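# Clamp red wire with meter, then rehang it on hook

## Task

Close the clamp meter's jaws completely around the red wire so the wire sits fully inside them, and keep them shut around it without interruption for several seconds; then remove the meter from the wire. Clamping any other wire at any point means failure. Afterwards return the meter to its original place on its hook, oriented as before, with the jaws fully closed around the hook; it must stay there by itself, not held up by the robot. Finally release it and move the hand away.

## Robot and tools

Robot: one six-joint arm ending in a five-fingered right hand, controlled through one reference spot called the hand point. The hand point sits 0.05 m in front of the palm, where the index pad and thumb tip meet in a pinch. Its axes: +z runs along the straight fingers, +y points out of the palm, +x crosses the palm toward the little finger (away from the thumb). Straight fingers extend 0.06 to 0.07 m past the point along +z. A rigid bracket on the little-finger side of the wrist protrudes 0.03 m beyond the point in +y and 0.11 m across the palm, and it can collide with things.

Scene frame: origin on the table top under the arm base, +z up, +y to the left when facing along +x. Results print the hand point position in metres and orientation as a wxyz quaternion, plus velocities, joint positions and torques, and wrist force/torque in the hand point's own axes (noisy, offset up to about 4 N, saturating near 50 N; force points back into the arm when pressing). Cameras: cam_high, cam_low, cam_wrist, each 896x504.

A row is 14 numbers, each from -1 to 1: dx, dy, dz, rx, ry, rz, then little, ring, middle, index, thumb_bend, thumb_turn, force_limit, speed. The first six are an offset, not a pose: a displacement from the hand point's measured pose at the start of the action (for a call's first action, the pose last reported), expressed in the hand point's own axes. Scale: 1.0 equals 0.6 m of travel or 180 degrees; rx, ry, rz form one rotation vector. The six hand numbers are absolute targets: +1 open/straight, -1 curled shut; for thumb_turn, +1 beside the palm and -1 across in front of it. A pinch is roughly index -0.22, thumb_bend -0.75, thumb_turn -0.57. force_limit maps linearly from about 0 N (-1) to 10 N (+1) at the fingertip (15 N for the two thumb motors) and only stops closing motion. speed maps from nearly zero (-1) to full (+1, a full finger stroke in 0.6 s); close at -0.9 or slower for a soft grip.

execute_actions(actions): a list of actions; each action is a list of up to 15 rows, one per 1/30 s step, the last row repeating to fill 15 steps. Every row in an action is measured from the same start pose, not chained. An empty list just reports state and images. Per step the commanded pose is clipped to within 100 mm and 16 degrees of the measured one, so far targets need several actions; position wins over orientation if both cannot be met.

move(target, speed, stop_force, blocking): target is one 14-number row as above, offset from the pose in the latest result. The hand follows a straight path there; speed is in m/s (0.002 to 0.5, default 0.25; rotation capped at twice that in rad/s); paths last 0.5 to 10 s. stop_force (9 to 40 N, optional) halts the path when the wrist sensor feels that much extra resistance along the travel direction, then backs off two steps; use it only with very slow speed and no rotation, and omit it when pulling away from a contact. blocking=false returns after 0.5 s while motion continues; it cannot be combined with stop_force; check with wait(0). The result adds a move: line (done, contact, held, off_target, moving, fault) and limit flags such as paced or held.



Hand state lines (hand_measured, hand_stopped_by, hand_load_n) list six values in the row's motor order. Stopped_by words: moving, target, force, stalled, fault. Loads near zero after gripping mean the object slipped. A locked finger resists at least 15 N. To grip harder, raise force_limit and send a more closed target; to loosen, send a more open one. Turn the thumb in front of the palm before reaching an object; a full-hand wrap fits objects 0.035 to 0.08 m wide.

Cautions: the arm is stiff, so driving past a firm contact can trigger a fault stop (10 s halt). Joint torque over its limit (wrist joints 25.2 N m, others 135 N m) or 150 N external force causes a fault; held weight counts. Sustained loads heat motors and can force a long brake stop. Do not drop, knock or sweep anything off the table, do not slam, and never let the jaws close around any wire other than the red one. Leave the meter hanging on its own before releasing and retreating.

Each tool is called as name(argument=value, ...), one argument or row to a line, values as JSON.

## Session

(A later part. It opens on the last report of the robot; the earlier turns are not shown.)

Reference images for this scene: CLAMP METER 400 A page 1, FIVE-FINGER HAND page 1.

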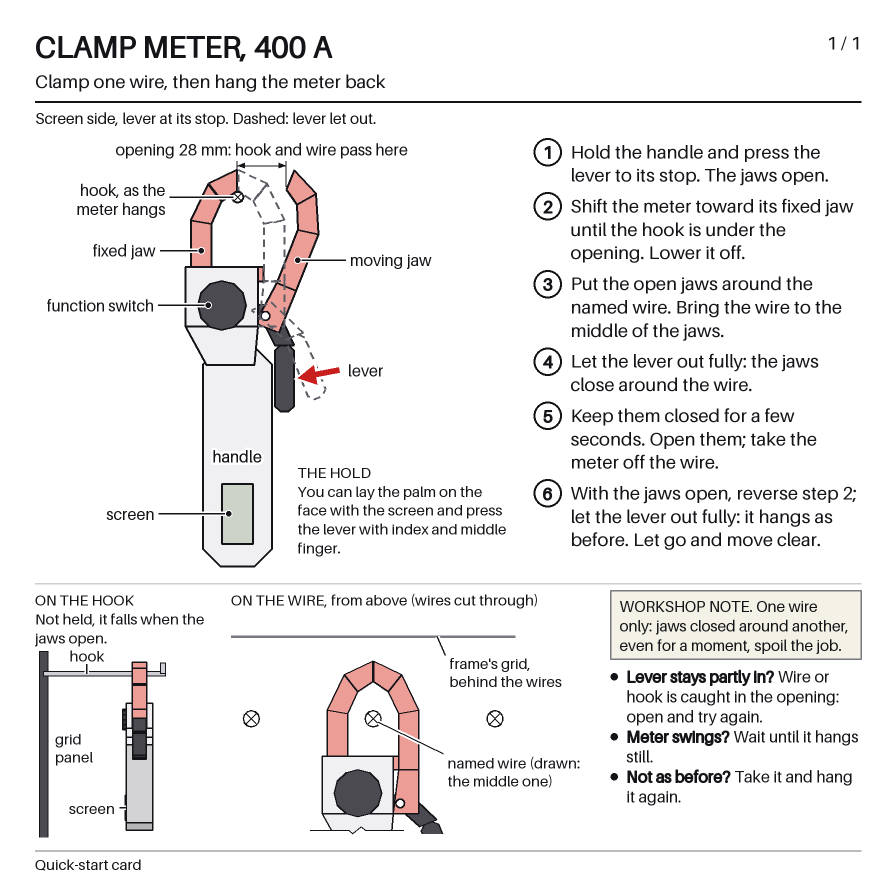

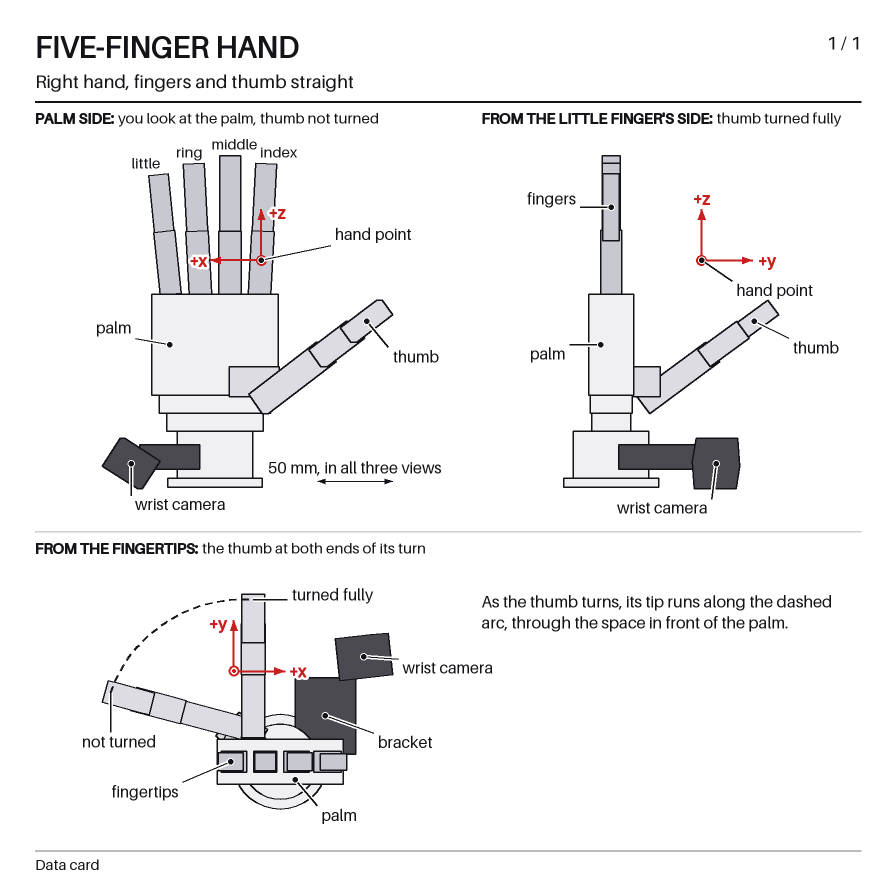

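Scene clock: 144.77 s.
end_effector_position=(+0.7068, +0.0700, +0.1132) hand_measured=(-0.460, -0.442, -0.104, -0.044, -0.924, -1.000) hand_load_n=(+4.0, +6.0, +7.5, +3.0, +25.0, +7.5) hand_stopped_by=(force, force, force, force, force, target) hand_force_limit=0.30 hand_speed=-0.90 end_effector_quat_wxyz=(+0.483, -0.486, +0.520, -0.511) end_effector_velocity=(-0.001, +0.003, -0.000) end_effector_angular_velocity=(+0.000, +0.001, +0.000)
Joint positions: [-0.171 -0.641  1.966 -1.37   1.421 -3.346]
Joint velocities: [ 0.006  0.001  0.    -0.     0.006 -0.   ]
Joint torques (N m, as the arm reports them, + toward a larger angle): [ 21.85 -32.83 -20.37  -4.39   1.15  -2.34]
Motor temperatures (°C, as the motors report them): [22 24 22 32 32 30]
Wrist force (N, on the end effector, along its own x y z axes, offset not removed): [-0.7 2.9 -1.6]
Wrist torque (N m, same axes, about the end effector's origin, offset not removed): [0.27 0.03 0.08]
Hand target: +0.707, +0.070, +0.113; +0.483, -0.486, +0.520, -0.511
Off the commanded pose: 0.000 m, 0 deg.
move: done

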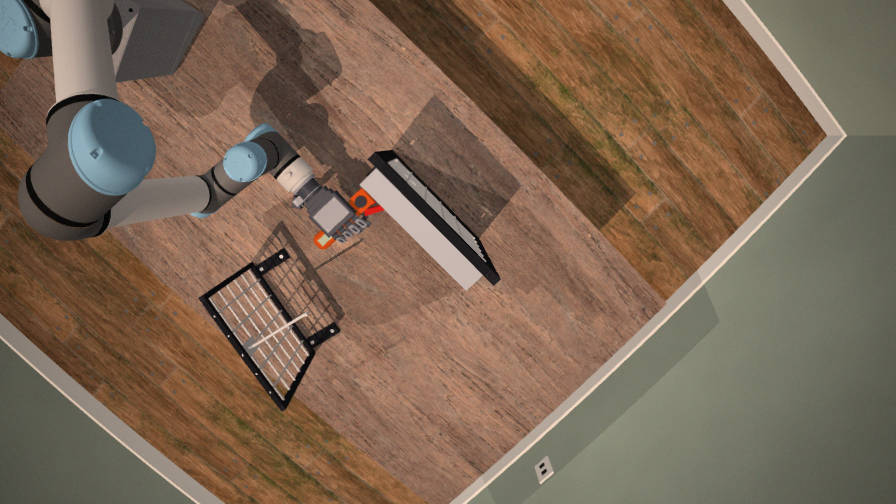

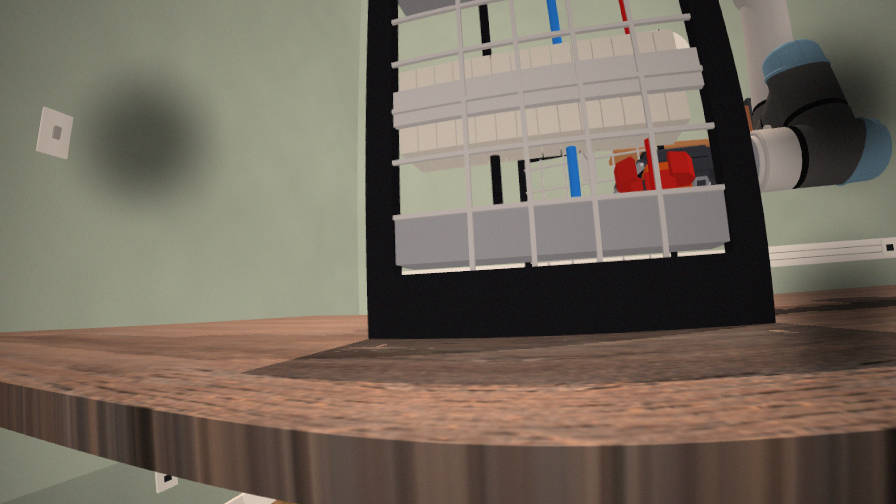

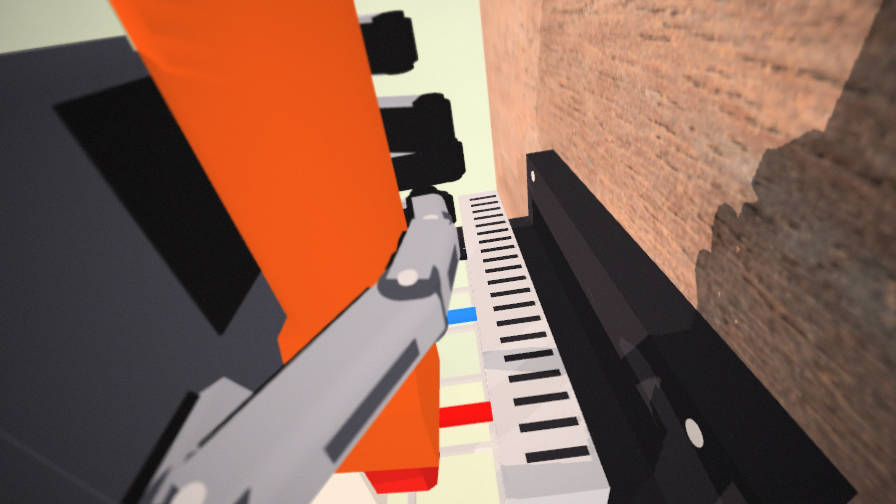

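move(
  target=[-0.042,0,0,0,0,0,-0.97,-0.97,-1,-1,-1,-1,0.3,-0.9],
  speed=0.01,
  stop_force=10,
)

move(
  target=[0,0,0.022,0,0,0,-0.97,-0.97,-1,-1,-1,-1,0.3,-0.9],
  speed=0.01,
  stop_force=10,
)

move(
  target=[0,0,0,0,0,0,-0.97,-0.97,0.7,0.7,-1,-1,0.3,-0.6],
)

wait(
  seconds=5,
)

zoom_image(
  camera="cam_low",
  region=[550,110,750,220],
)

Scene clock: 159.40 s.
end_effector_position=(+0.7083, +0.0949, +0.1133) hand_measured=(-0.460, -0.442, -0.104, -0.044, -0.924, -1.000) hand_load_n=(+4.0, +6.0, +7.5, +3.0, +25.0, +7.5) hand_stopped_by=(force, force, force, force, force, target) hand_force_limit=0.30 hand_speed=-0.90 end_effector_quat_wxyz=(+0.483, -0.486, +0.520, -0.511) end_effector_velocity=(+0.000, +0.002, -0.000) end_effector_angular_velocity=(-0.000, +0.000, -0.002)
Joint positions: [-0.117 -0.625  1.948 -1.368  1.476 -3.349]
Joint velocities: [ 0.005  0.002 -0.002 -0.     0.007 -0.   ]
Joint torques (N m, as the arm reports them, + toward a larger angle): [ 21.14 -34.63 -20.1    0.07   1.28  -2.24]
Motor temperatures (°C, as the motors report them): [22 24 22 32 32 30]
Wrist force (N, on the end effector, along its own x y z axes, offset not removed): [-0.1 0.4 -1.4]
Wrist torque (N m, same axes, about the end effector's origin, offset not removed): [-0.14 0.14 -0.17]
Hand target: +0.708, +0.095, +0.113; +0.483, -0.486, +0.520, -0.511
Off the commanded pose: 0.000 m, 0 deg.
move: done

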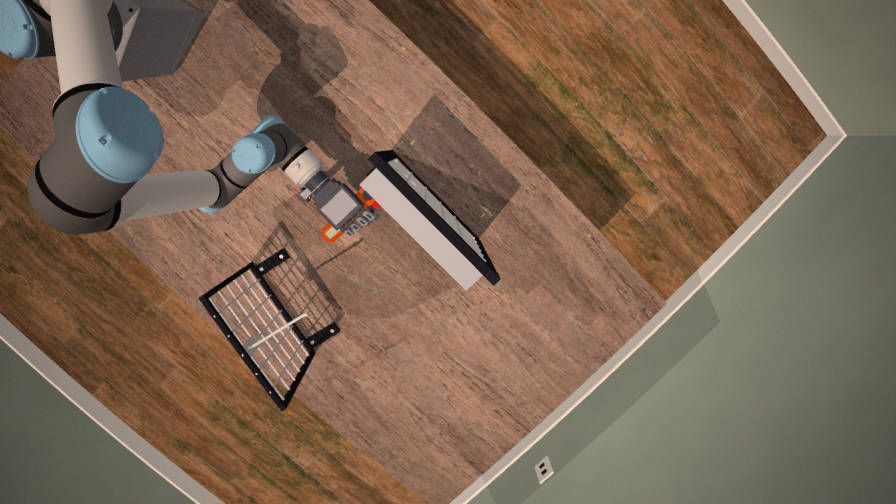

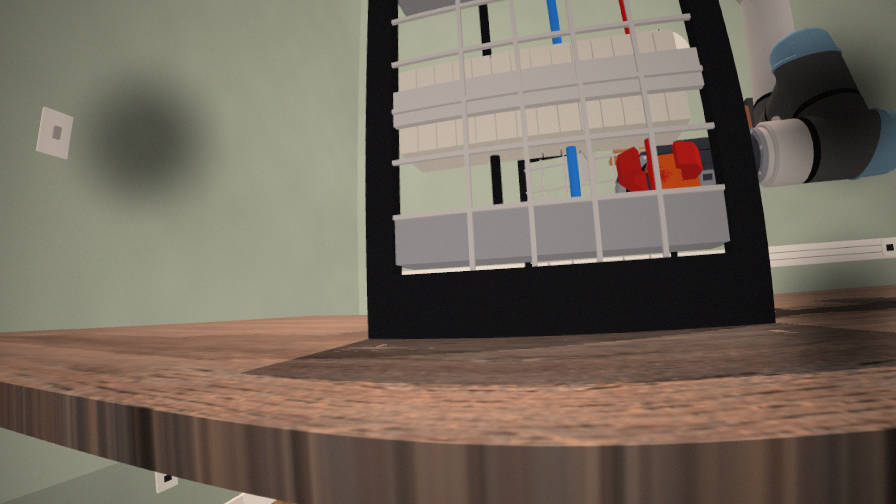

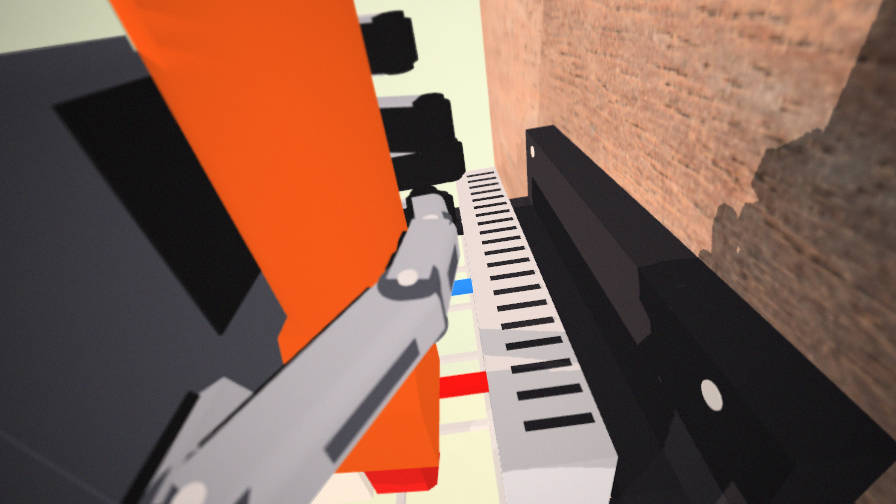

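Scene clock: 160.93 s.
end_effector_position=(+0.7212, +0.0941, +0.1132) hand_measured=(-0.460, -0.442, -0.104, -0.044, -0.924, -1.000) hand_load_n=(+4.0, +6.0, +7.5, +3.0, +25.0, +7.5) hand_stopped_by=(force, force, force, force, force, target) hand_force_limit=0.30 hand_speed=-0.90 end_effector_quat_wxyz=(+0.483, -0.486, +0.520, -0.511) end_effector_velocity=(+0.002, -0.001, -0.001) end_effector_angular_velocity=(+0.000, +0.001, -0.001)
Joint positions: [-0.114 -0.618  1.911 -1.338  1.478 -3.349]
Joint velocities: [ 0.     0.002 -0.007  0.007  0.002  0.   ]
Joint torques (N m, as the arm reports them, + toward a larger angle): [ 21.65 -34.33 -21.9    0.18   1.15  -2.22]
Motor temperatures (°C, as the motors report them): [22 24 22 32 32 30]
Wrist force (N, on the end effector, along its own x y z axes, offset not removed): [-2.0 1.3 -0.5]
Wrist torque (N m, same axes, about the end effector's origin, offset not removed): [0.13 0.44 -0.21]
Hand target: +0.721, +0.094, +0.113; +0.483, -0.486, +0.520, -0.511
Off the commanded pose: 0.000 m, 0 deg.
move: done

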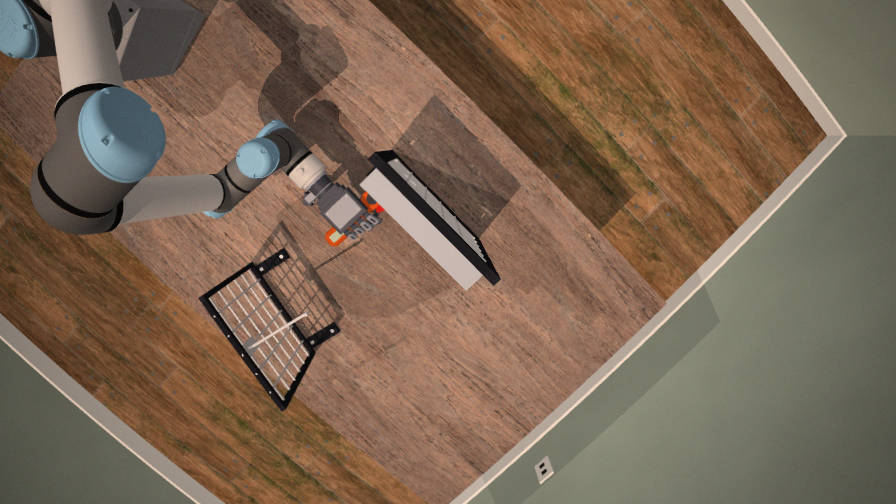

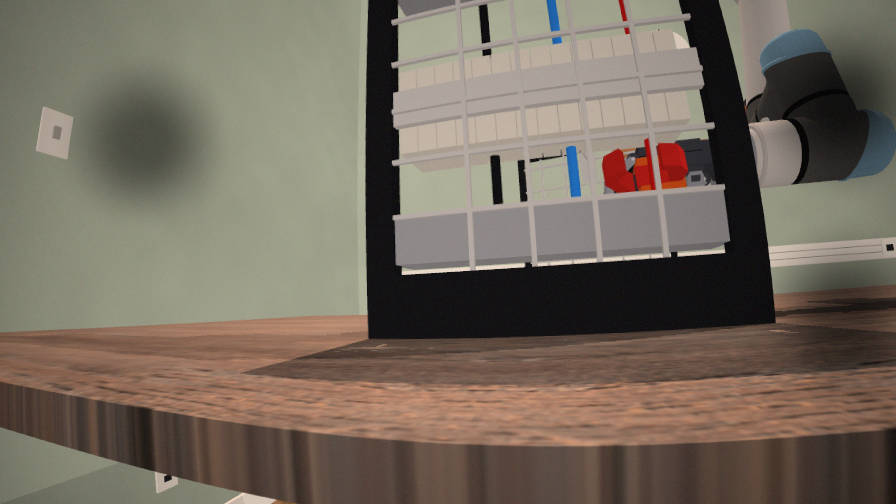

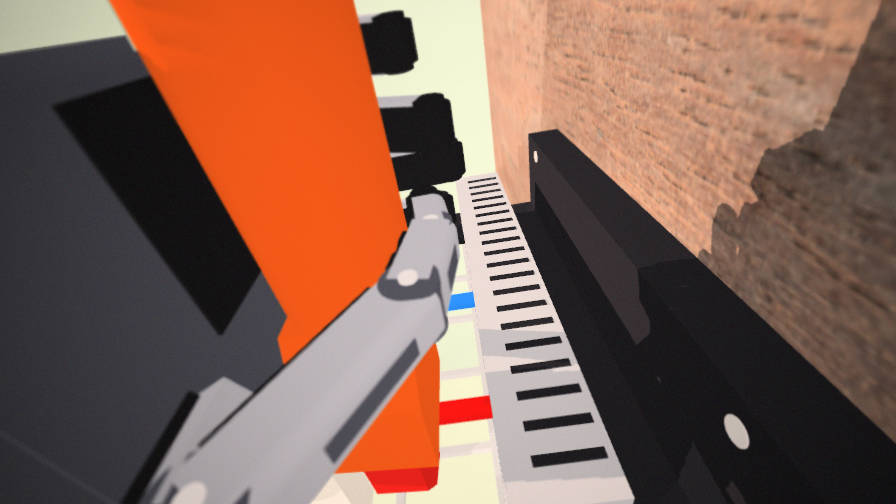

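Scene clock: 162.43 s.
end_effector_position=(+0.7212, +0.0941, +0.1132) hand_measured=(-0.460, -0.442, +0.700, +0.700, -0.924, -1.000) hand_load_n=(+1.0, +4.0, +0.0, +0.0, +23.5, +7.5) hand_stopped_by=(force, force, target, target, force, target) hand_force_limit=0.30 hand_speed=-0.60 end_effector_quat_wxyz=(+0.483, -0.486, +0.520, -0.511) end_effector_velocity=(-0.000, -0.000, -0.001) end_effector_angular_velocity=(+0.000, +0.002, -0.001)
Joint positions: [-0.114 -0.618  1.911 -1.338  1.478 -3.349]
Joint velocities: [ 0.     0.001 -0.     0.001  0.002  0.   ]
Joint torques (N m, as the arm reports them, + toward a larger angle): [ 10.59 -46.32   7.15  -4.35  -1.02  -1.82]
Motor temperatures (°C, as the motors report them): [22 24 22 32 32 30]
Wrist force (N, on the end effector, along its own x y z axes, offset not removed): [4.3 1.2 1.5]
Wrist torque (N m, same axes, about the end effector's origin, offset not removed): [-0.21 -0.55 0.34]
Hand target: +0.721, +0.094, +0.113; +0.483, -0.486, +0.520, -0.511
Off the commanded pose: 0.000 m, 0 deg.
move: done

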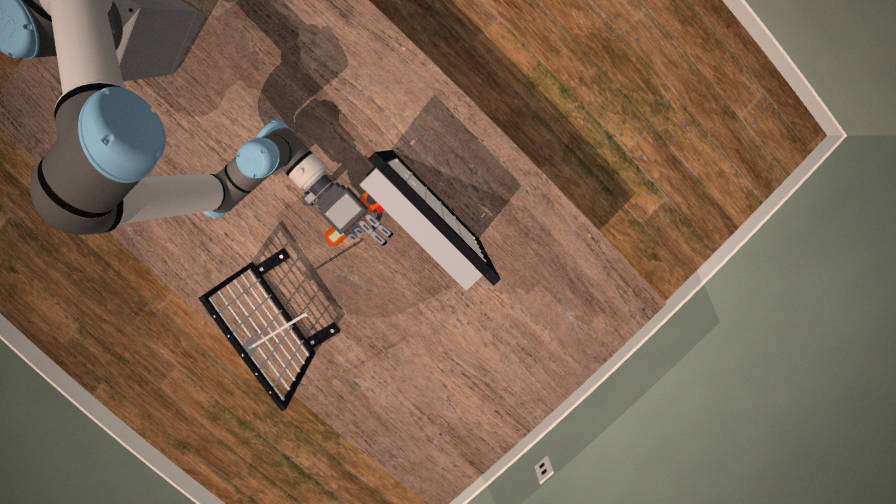

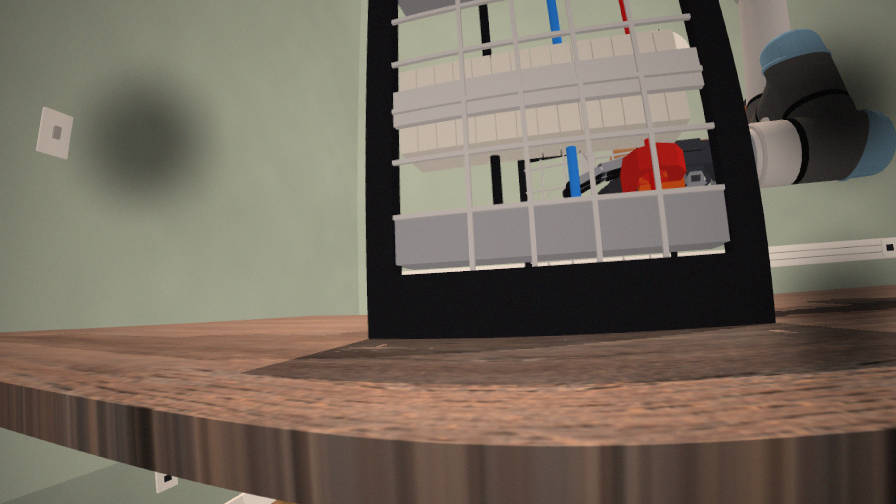

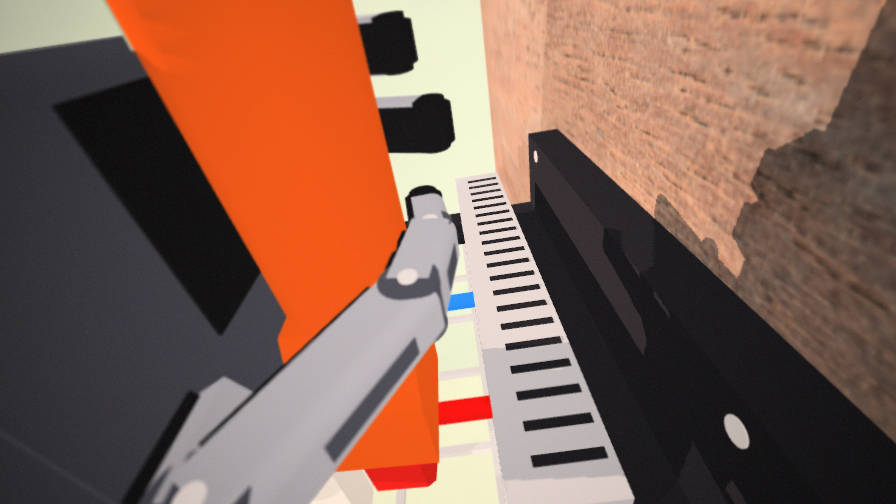

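Scene clock: 167.43 s.
end_effector_position=(+0.7212, +0.0941, +0.1132) hand_measured=(-0.460, -0.442, +0.700, +0.700, -0.924, -1.000) hand_load_n=(+1.0, +4.0, +0.0, +0.0, +23.5, +7.5) hand_stopped_by=(force, force, target, target, force, target) hand_force_limit=0.30 hand_speed=-0.60 end_effector_quat_wxyz=(+0.483, -0.486, +0.520, -0.511) end_effector_velocity=(-0.001, +0.000, -0.001) end_effector_angular_velocity=(+0.000, +0.001, +0.001)
Joint positions: [-0.114 -0.618  1.911 -1.338  1.478 -3.349]
Joint velocities: [-0.001  0.001  0.001 -0.001 -0.001  0.   ]
Joint torques (N m, as the arm reports them, + toward a larger angle): [  2.45 -47.2    7.08  -4.3   -2.06  -0.56]
Motor temperatures (°C, as the motors report them): [22 24 22 32 32 30]
Wrist force (N, on the end effector, along its own x y z axes, offset not removed): [0.7 0.4 -3.4]
Wrist torque (N m, same axes, about the end effector's origin, offset not removed): [0.00 -0.07 0.26]
Hand target: +0.721, +0.094, +0.113; +0.483, -0.486, +0.520, -0.511
Off the commanded pose: 0.000 m, 0 deg.
wait: 5.00 s; at rest by 0.17 s

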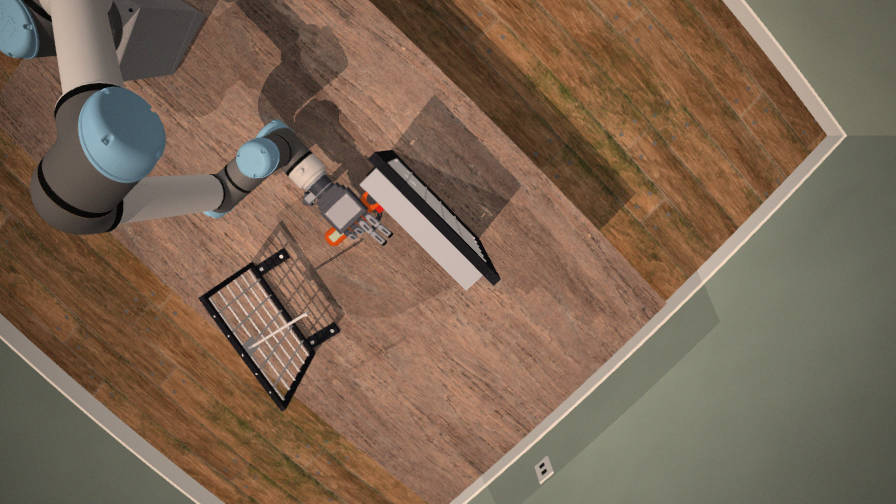

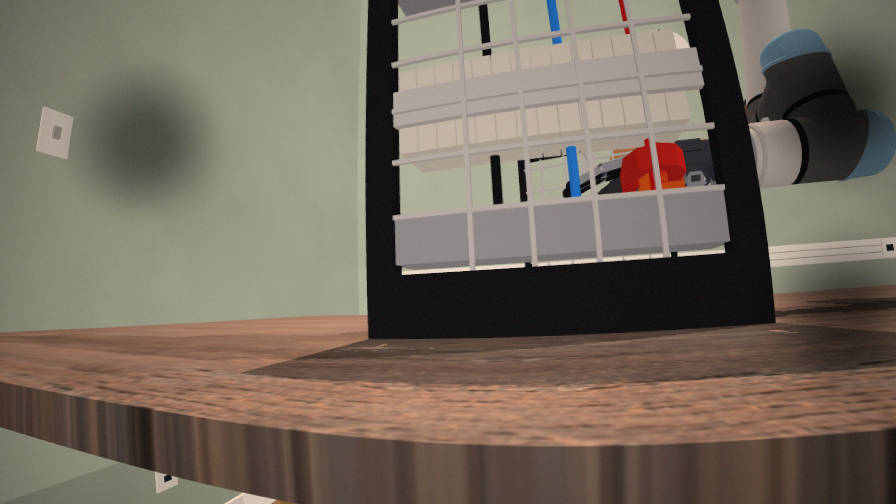

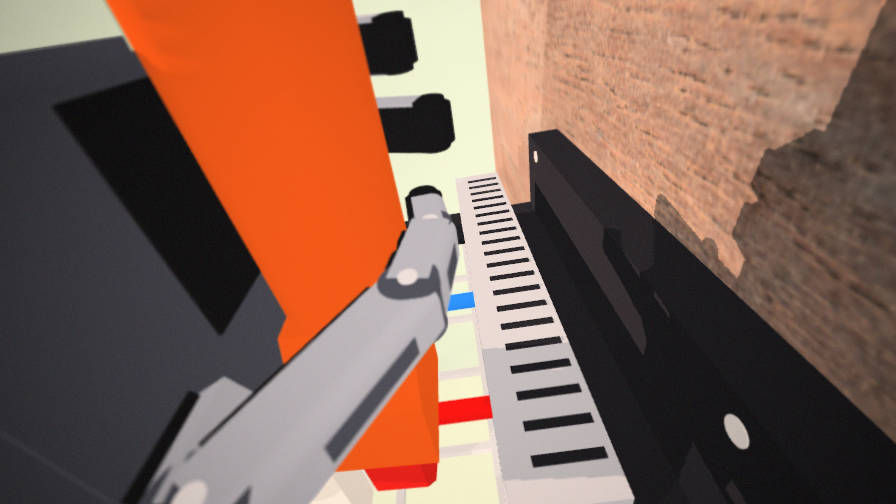

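Region (550, 110, 750, 220) of cam_low's 896x504 image, scaled by 2.520, with more detail than that image has; it fills the top 277 rows of this view, and the rest is white.

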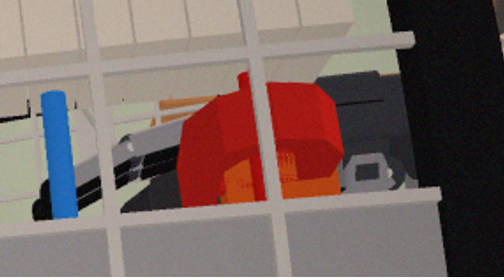

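Closed.

move(
  target=[0,0,0,0,0,0,-0.97,-0.97,-1,-1,-1,-1,1,-0.7],
)

move(
  target=[0,0,-0.024,0,0,0,-0.94,-0.94,-1,-1,-1,-1,0.2,-0.9],
  speed=0.01,
)

move(
  target=[0.15,0,0,0,0,0,-0.94,-0.94,-1,-1,-1,-1,0.2,-0.9],
  speed=0.02,
  stop_force=10,
)

Scene clock: 176.23 s.
end_effector_position=(+0.7212, +0.0941, +0.1132) hand_measured=(-0.460, -0.442, -0.140, -0.062, -0.924, -1.000) hand_load_n=(+0.5, +2.0, +10.5, +3.0, +24.5, +7.0) hand_stopped_by=(force, force, force, force, force, target) hand_force_limit=1.00 hand_speed=-0.70 end_effector_quat_wxyz=(+0.483, -0.486, +0.520, -0.511) end_effector_velocity=(+0.000, +0.000, +0.001) end_effector_angular_velocity=(-0.000, -0.001, -0.000)
Joint positions: [-0.114 -0.618  1.911 -1.338  1.478 -3.349]
Joint velocities: [ 0.002 -0.002 -0.     0.     0.002  0.   ]
Joint torques (N m, as the arm reports them, + toward a larger angle): [  2.68 -46.5    6.18  -4.21  -1.94   0.19]
Motor temperatures (°C, as the motors report them): [22 24 22 32 32 30]
Wrist force (N, on the end effector, along its own x y z axes, offset not removed): [2.7 2.1 -4.1]
Wrist torque (N m, same axes, about the end effector's origin, offset not removed): [0.38 -0.32 0.16]
Hand target: +0.721, +0.094, +0.113; +0.483, -0.486, +0.520, -0.511
Off the commanded pose: 0.000 m, 0 deg.
move: done

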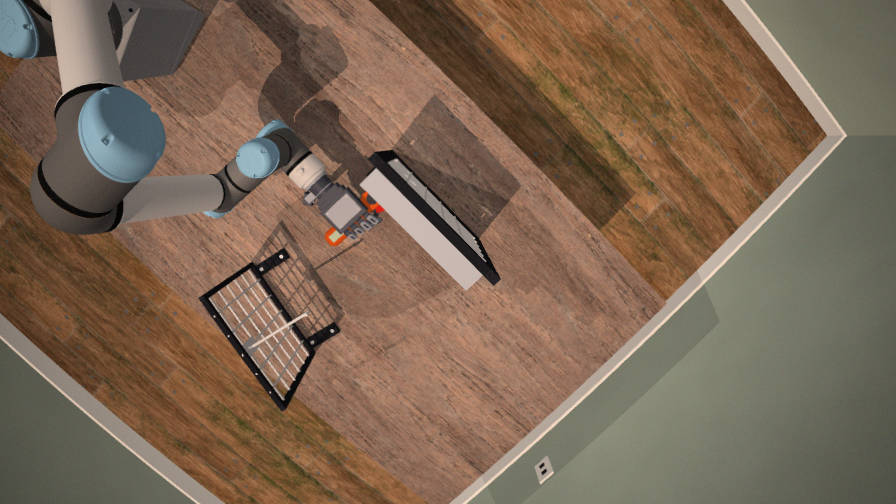

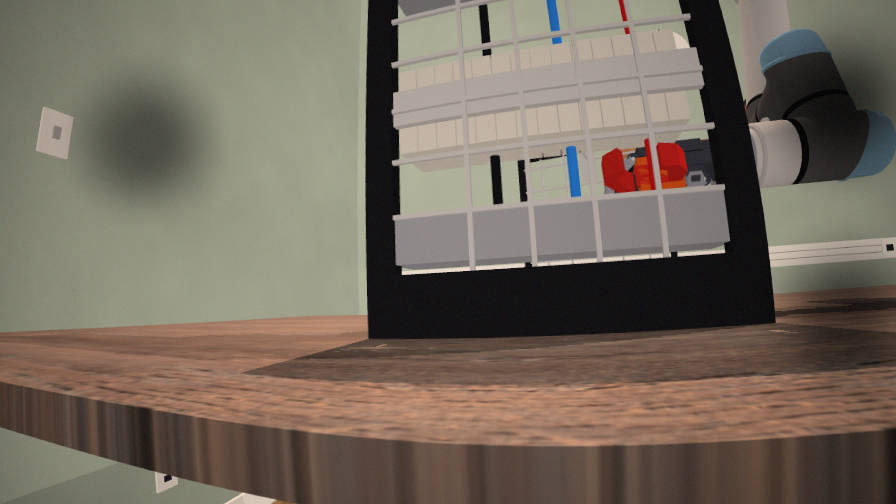

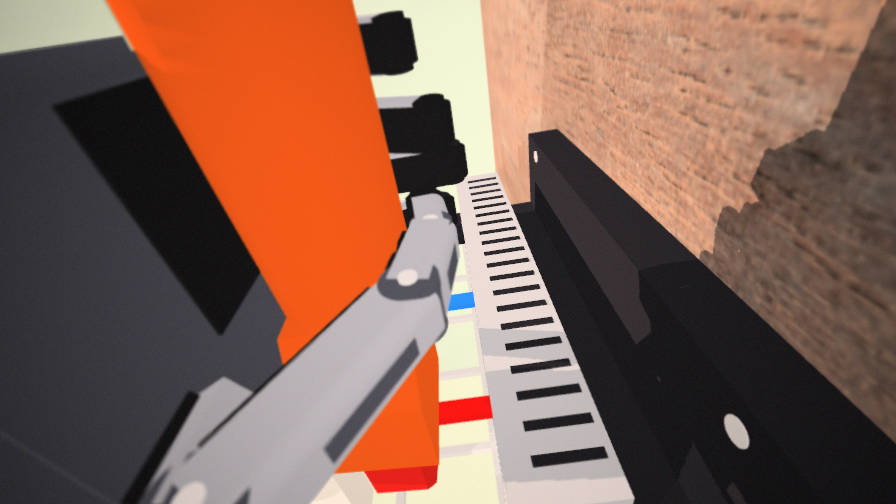

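Scene clock: 177.90 s.
end_effector_position=(+0.7071, +0.0950, +0.1134) hand_measured=(-0.496, -0.464, -0.140, -0.062, -0.924, -1.000) hand_load_n=(+6.5, +5.0, +9.5, +2.5, +25.0, +7.5) hand_stopped_by=(force, force, force, force, force, target) hand_force_limit=0.20 hand_speed=-0.90 end_effector_quat_wxyz=(+0.483, -0.486, +0.520, -0.511) end_effector_velocity=(-0.002, -0.000, +0.000) end_effector_angular_velocity=(-0.000, -0.001, -0.001)
Joint positions: [-0.117 -0.626  1.952 -1.371  1.475 -3.349]
Joint velocities: [-0.001 -0.001  0.006 -0.006  0.     0.   ]
Joint torques (N m, as the arm reports them, + toward a larger angle): [  2.35 -46.1    7.28  -4.4   -2.23   2.72]
Motor temperatures (°C, as the motors report them): [22 24 22 32 32 30]
Wrist force (N, on the end effector, along its own x y z axes, offset not removed): [3.1 0.9 0.2]
Wrist torque (N m, same axes, about the end effector's origin, offset not removed): [-0.08 -0.41 0.10]
Hand target: +0.707, +0.095, +0.113; +0.483, -0.486, +0.520, -0.511
Off the commanded pose: 0.000 m, 0 deg.
move: done

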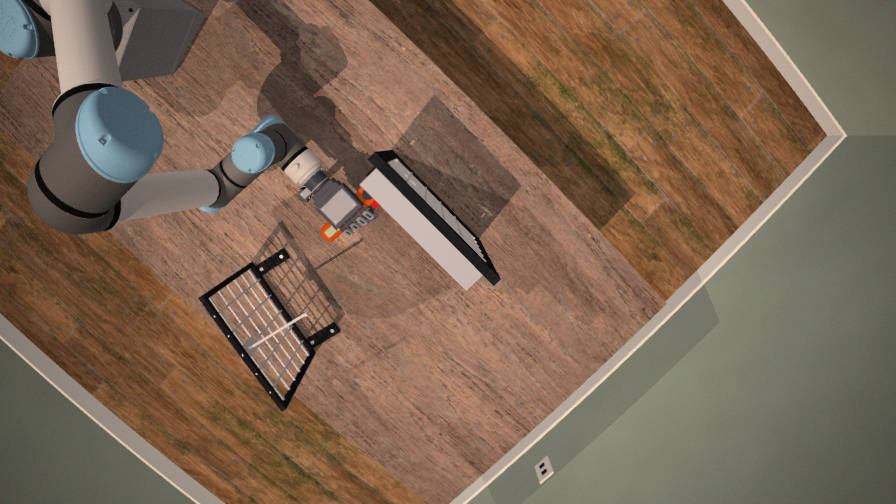

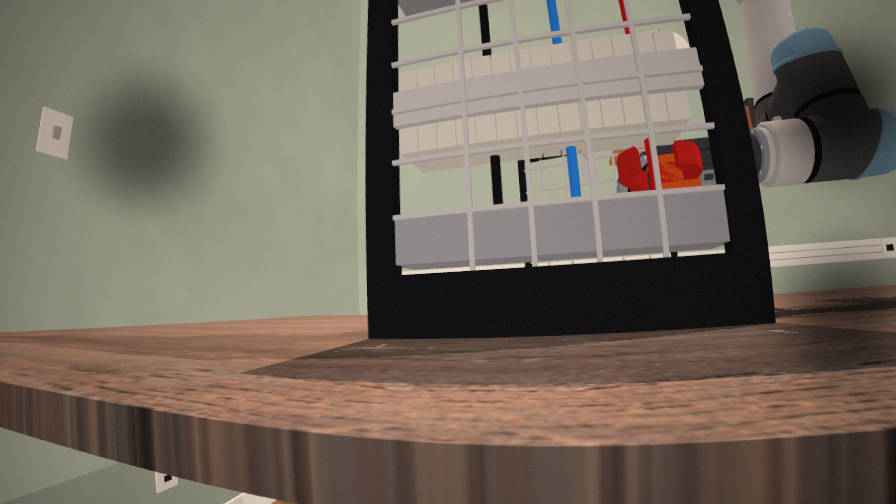

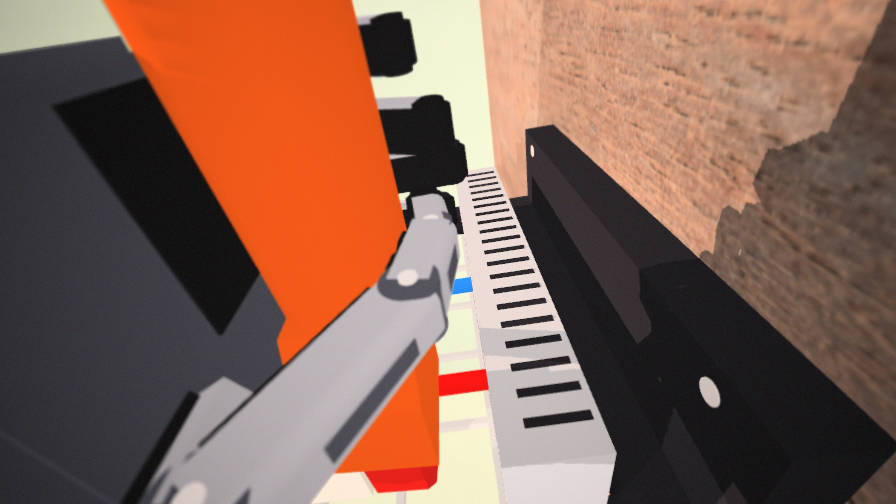

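Scene clock: 182.70 s.
end_effector_position=(+0.7016, +0.0054, +0.1129) hand_measured=(-0.496, -0.464, -0.140, -0.062, -0.924, -1.000) hand_load_n=(+6.5, +5.0, +9.5, +2.5, +25.0, +7.5) hand_stopped_by=(force, force, force, force, force, target) hand_force_limit=0.20 hand_speed=-0.90 end_effector_quat_wxyz=(+0.483, -0.486, +0.520, -0.511) end_effector_velocity=(-0.000, -0.003, -0.000) end_effector_angular_velocity=(+0.000, +0.001, -0.002)
Joint positions: [-0.314 -0.679  1.996 -1.364  1.279 -3.34 ]
Joint velocities: [-0.006 -0.002  0.001  0.001 -0.004  0.   ]
Joint torques (N m, as the arm reports them, + toward a larger angle): [  1.85 -45.74   8.62   0.3   -2.19   2.58]
Motor temperatures (°C, as the motors report them): [22 24 22 32 32 30]
Wrist force (N, on the end effector, along its own x y z axes, offset not removed): [-1.2 1.7 -0.7]
Wrist torque (N m, same axes, about the end effector's origin, offset not removed): [0.13 0.34 -0.17]
Hand target: +0.702, +0.005, +0.113; +0.483, -0.486, +0.520, -0.511
Off the commanded pose: 0.000 m, 0 deg.
move: done

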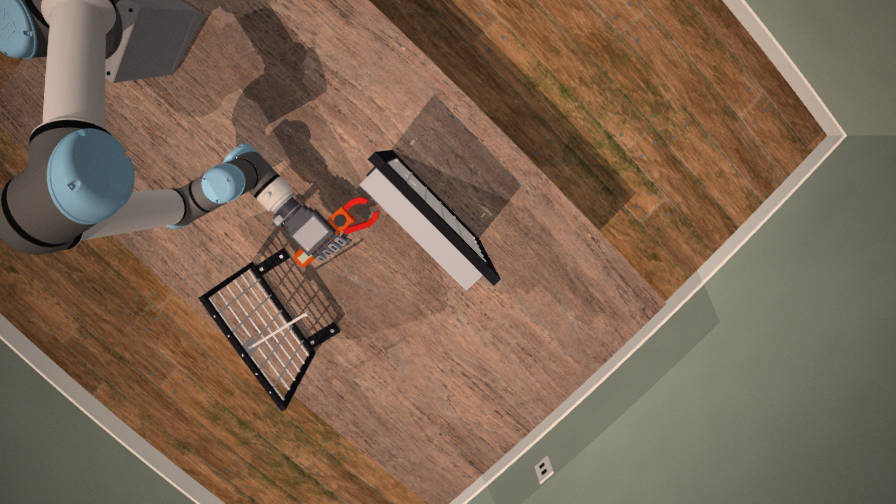

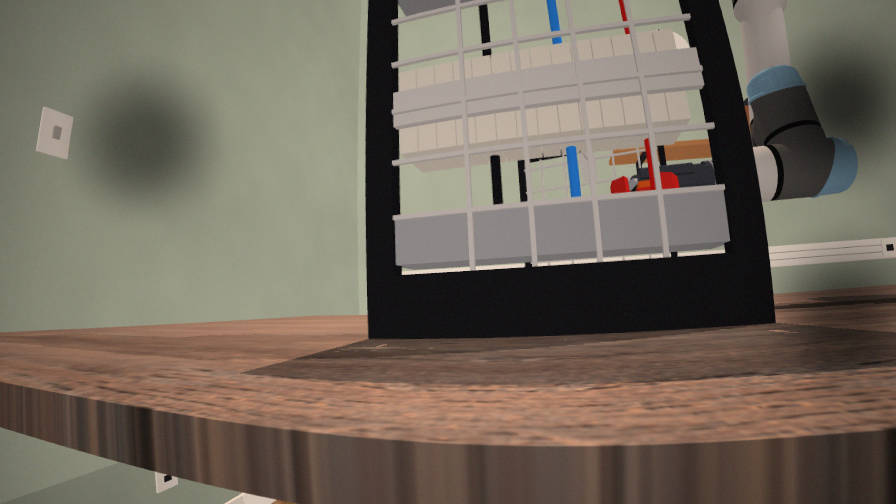

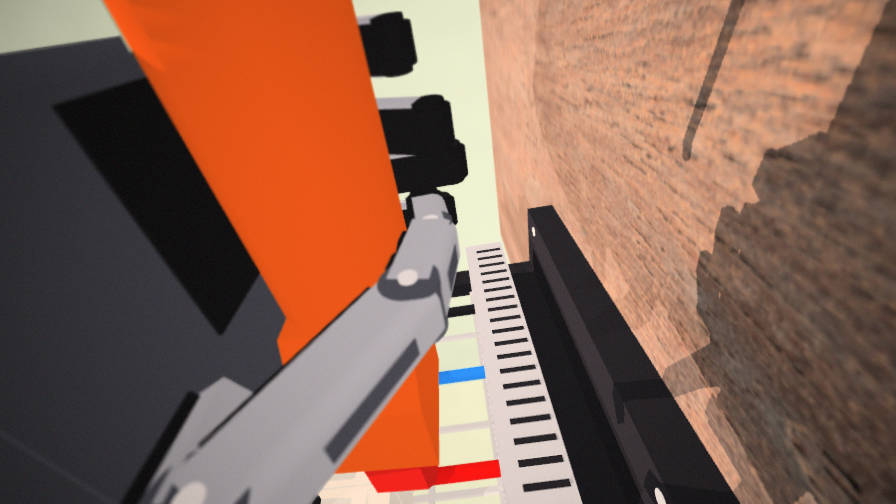

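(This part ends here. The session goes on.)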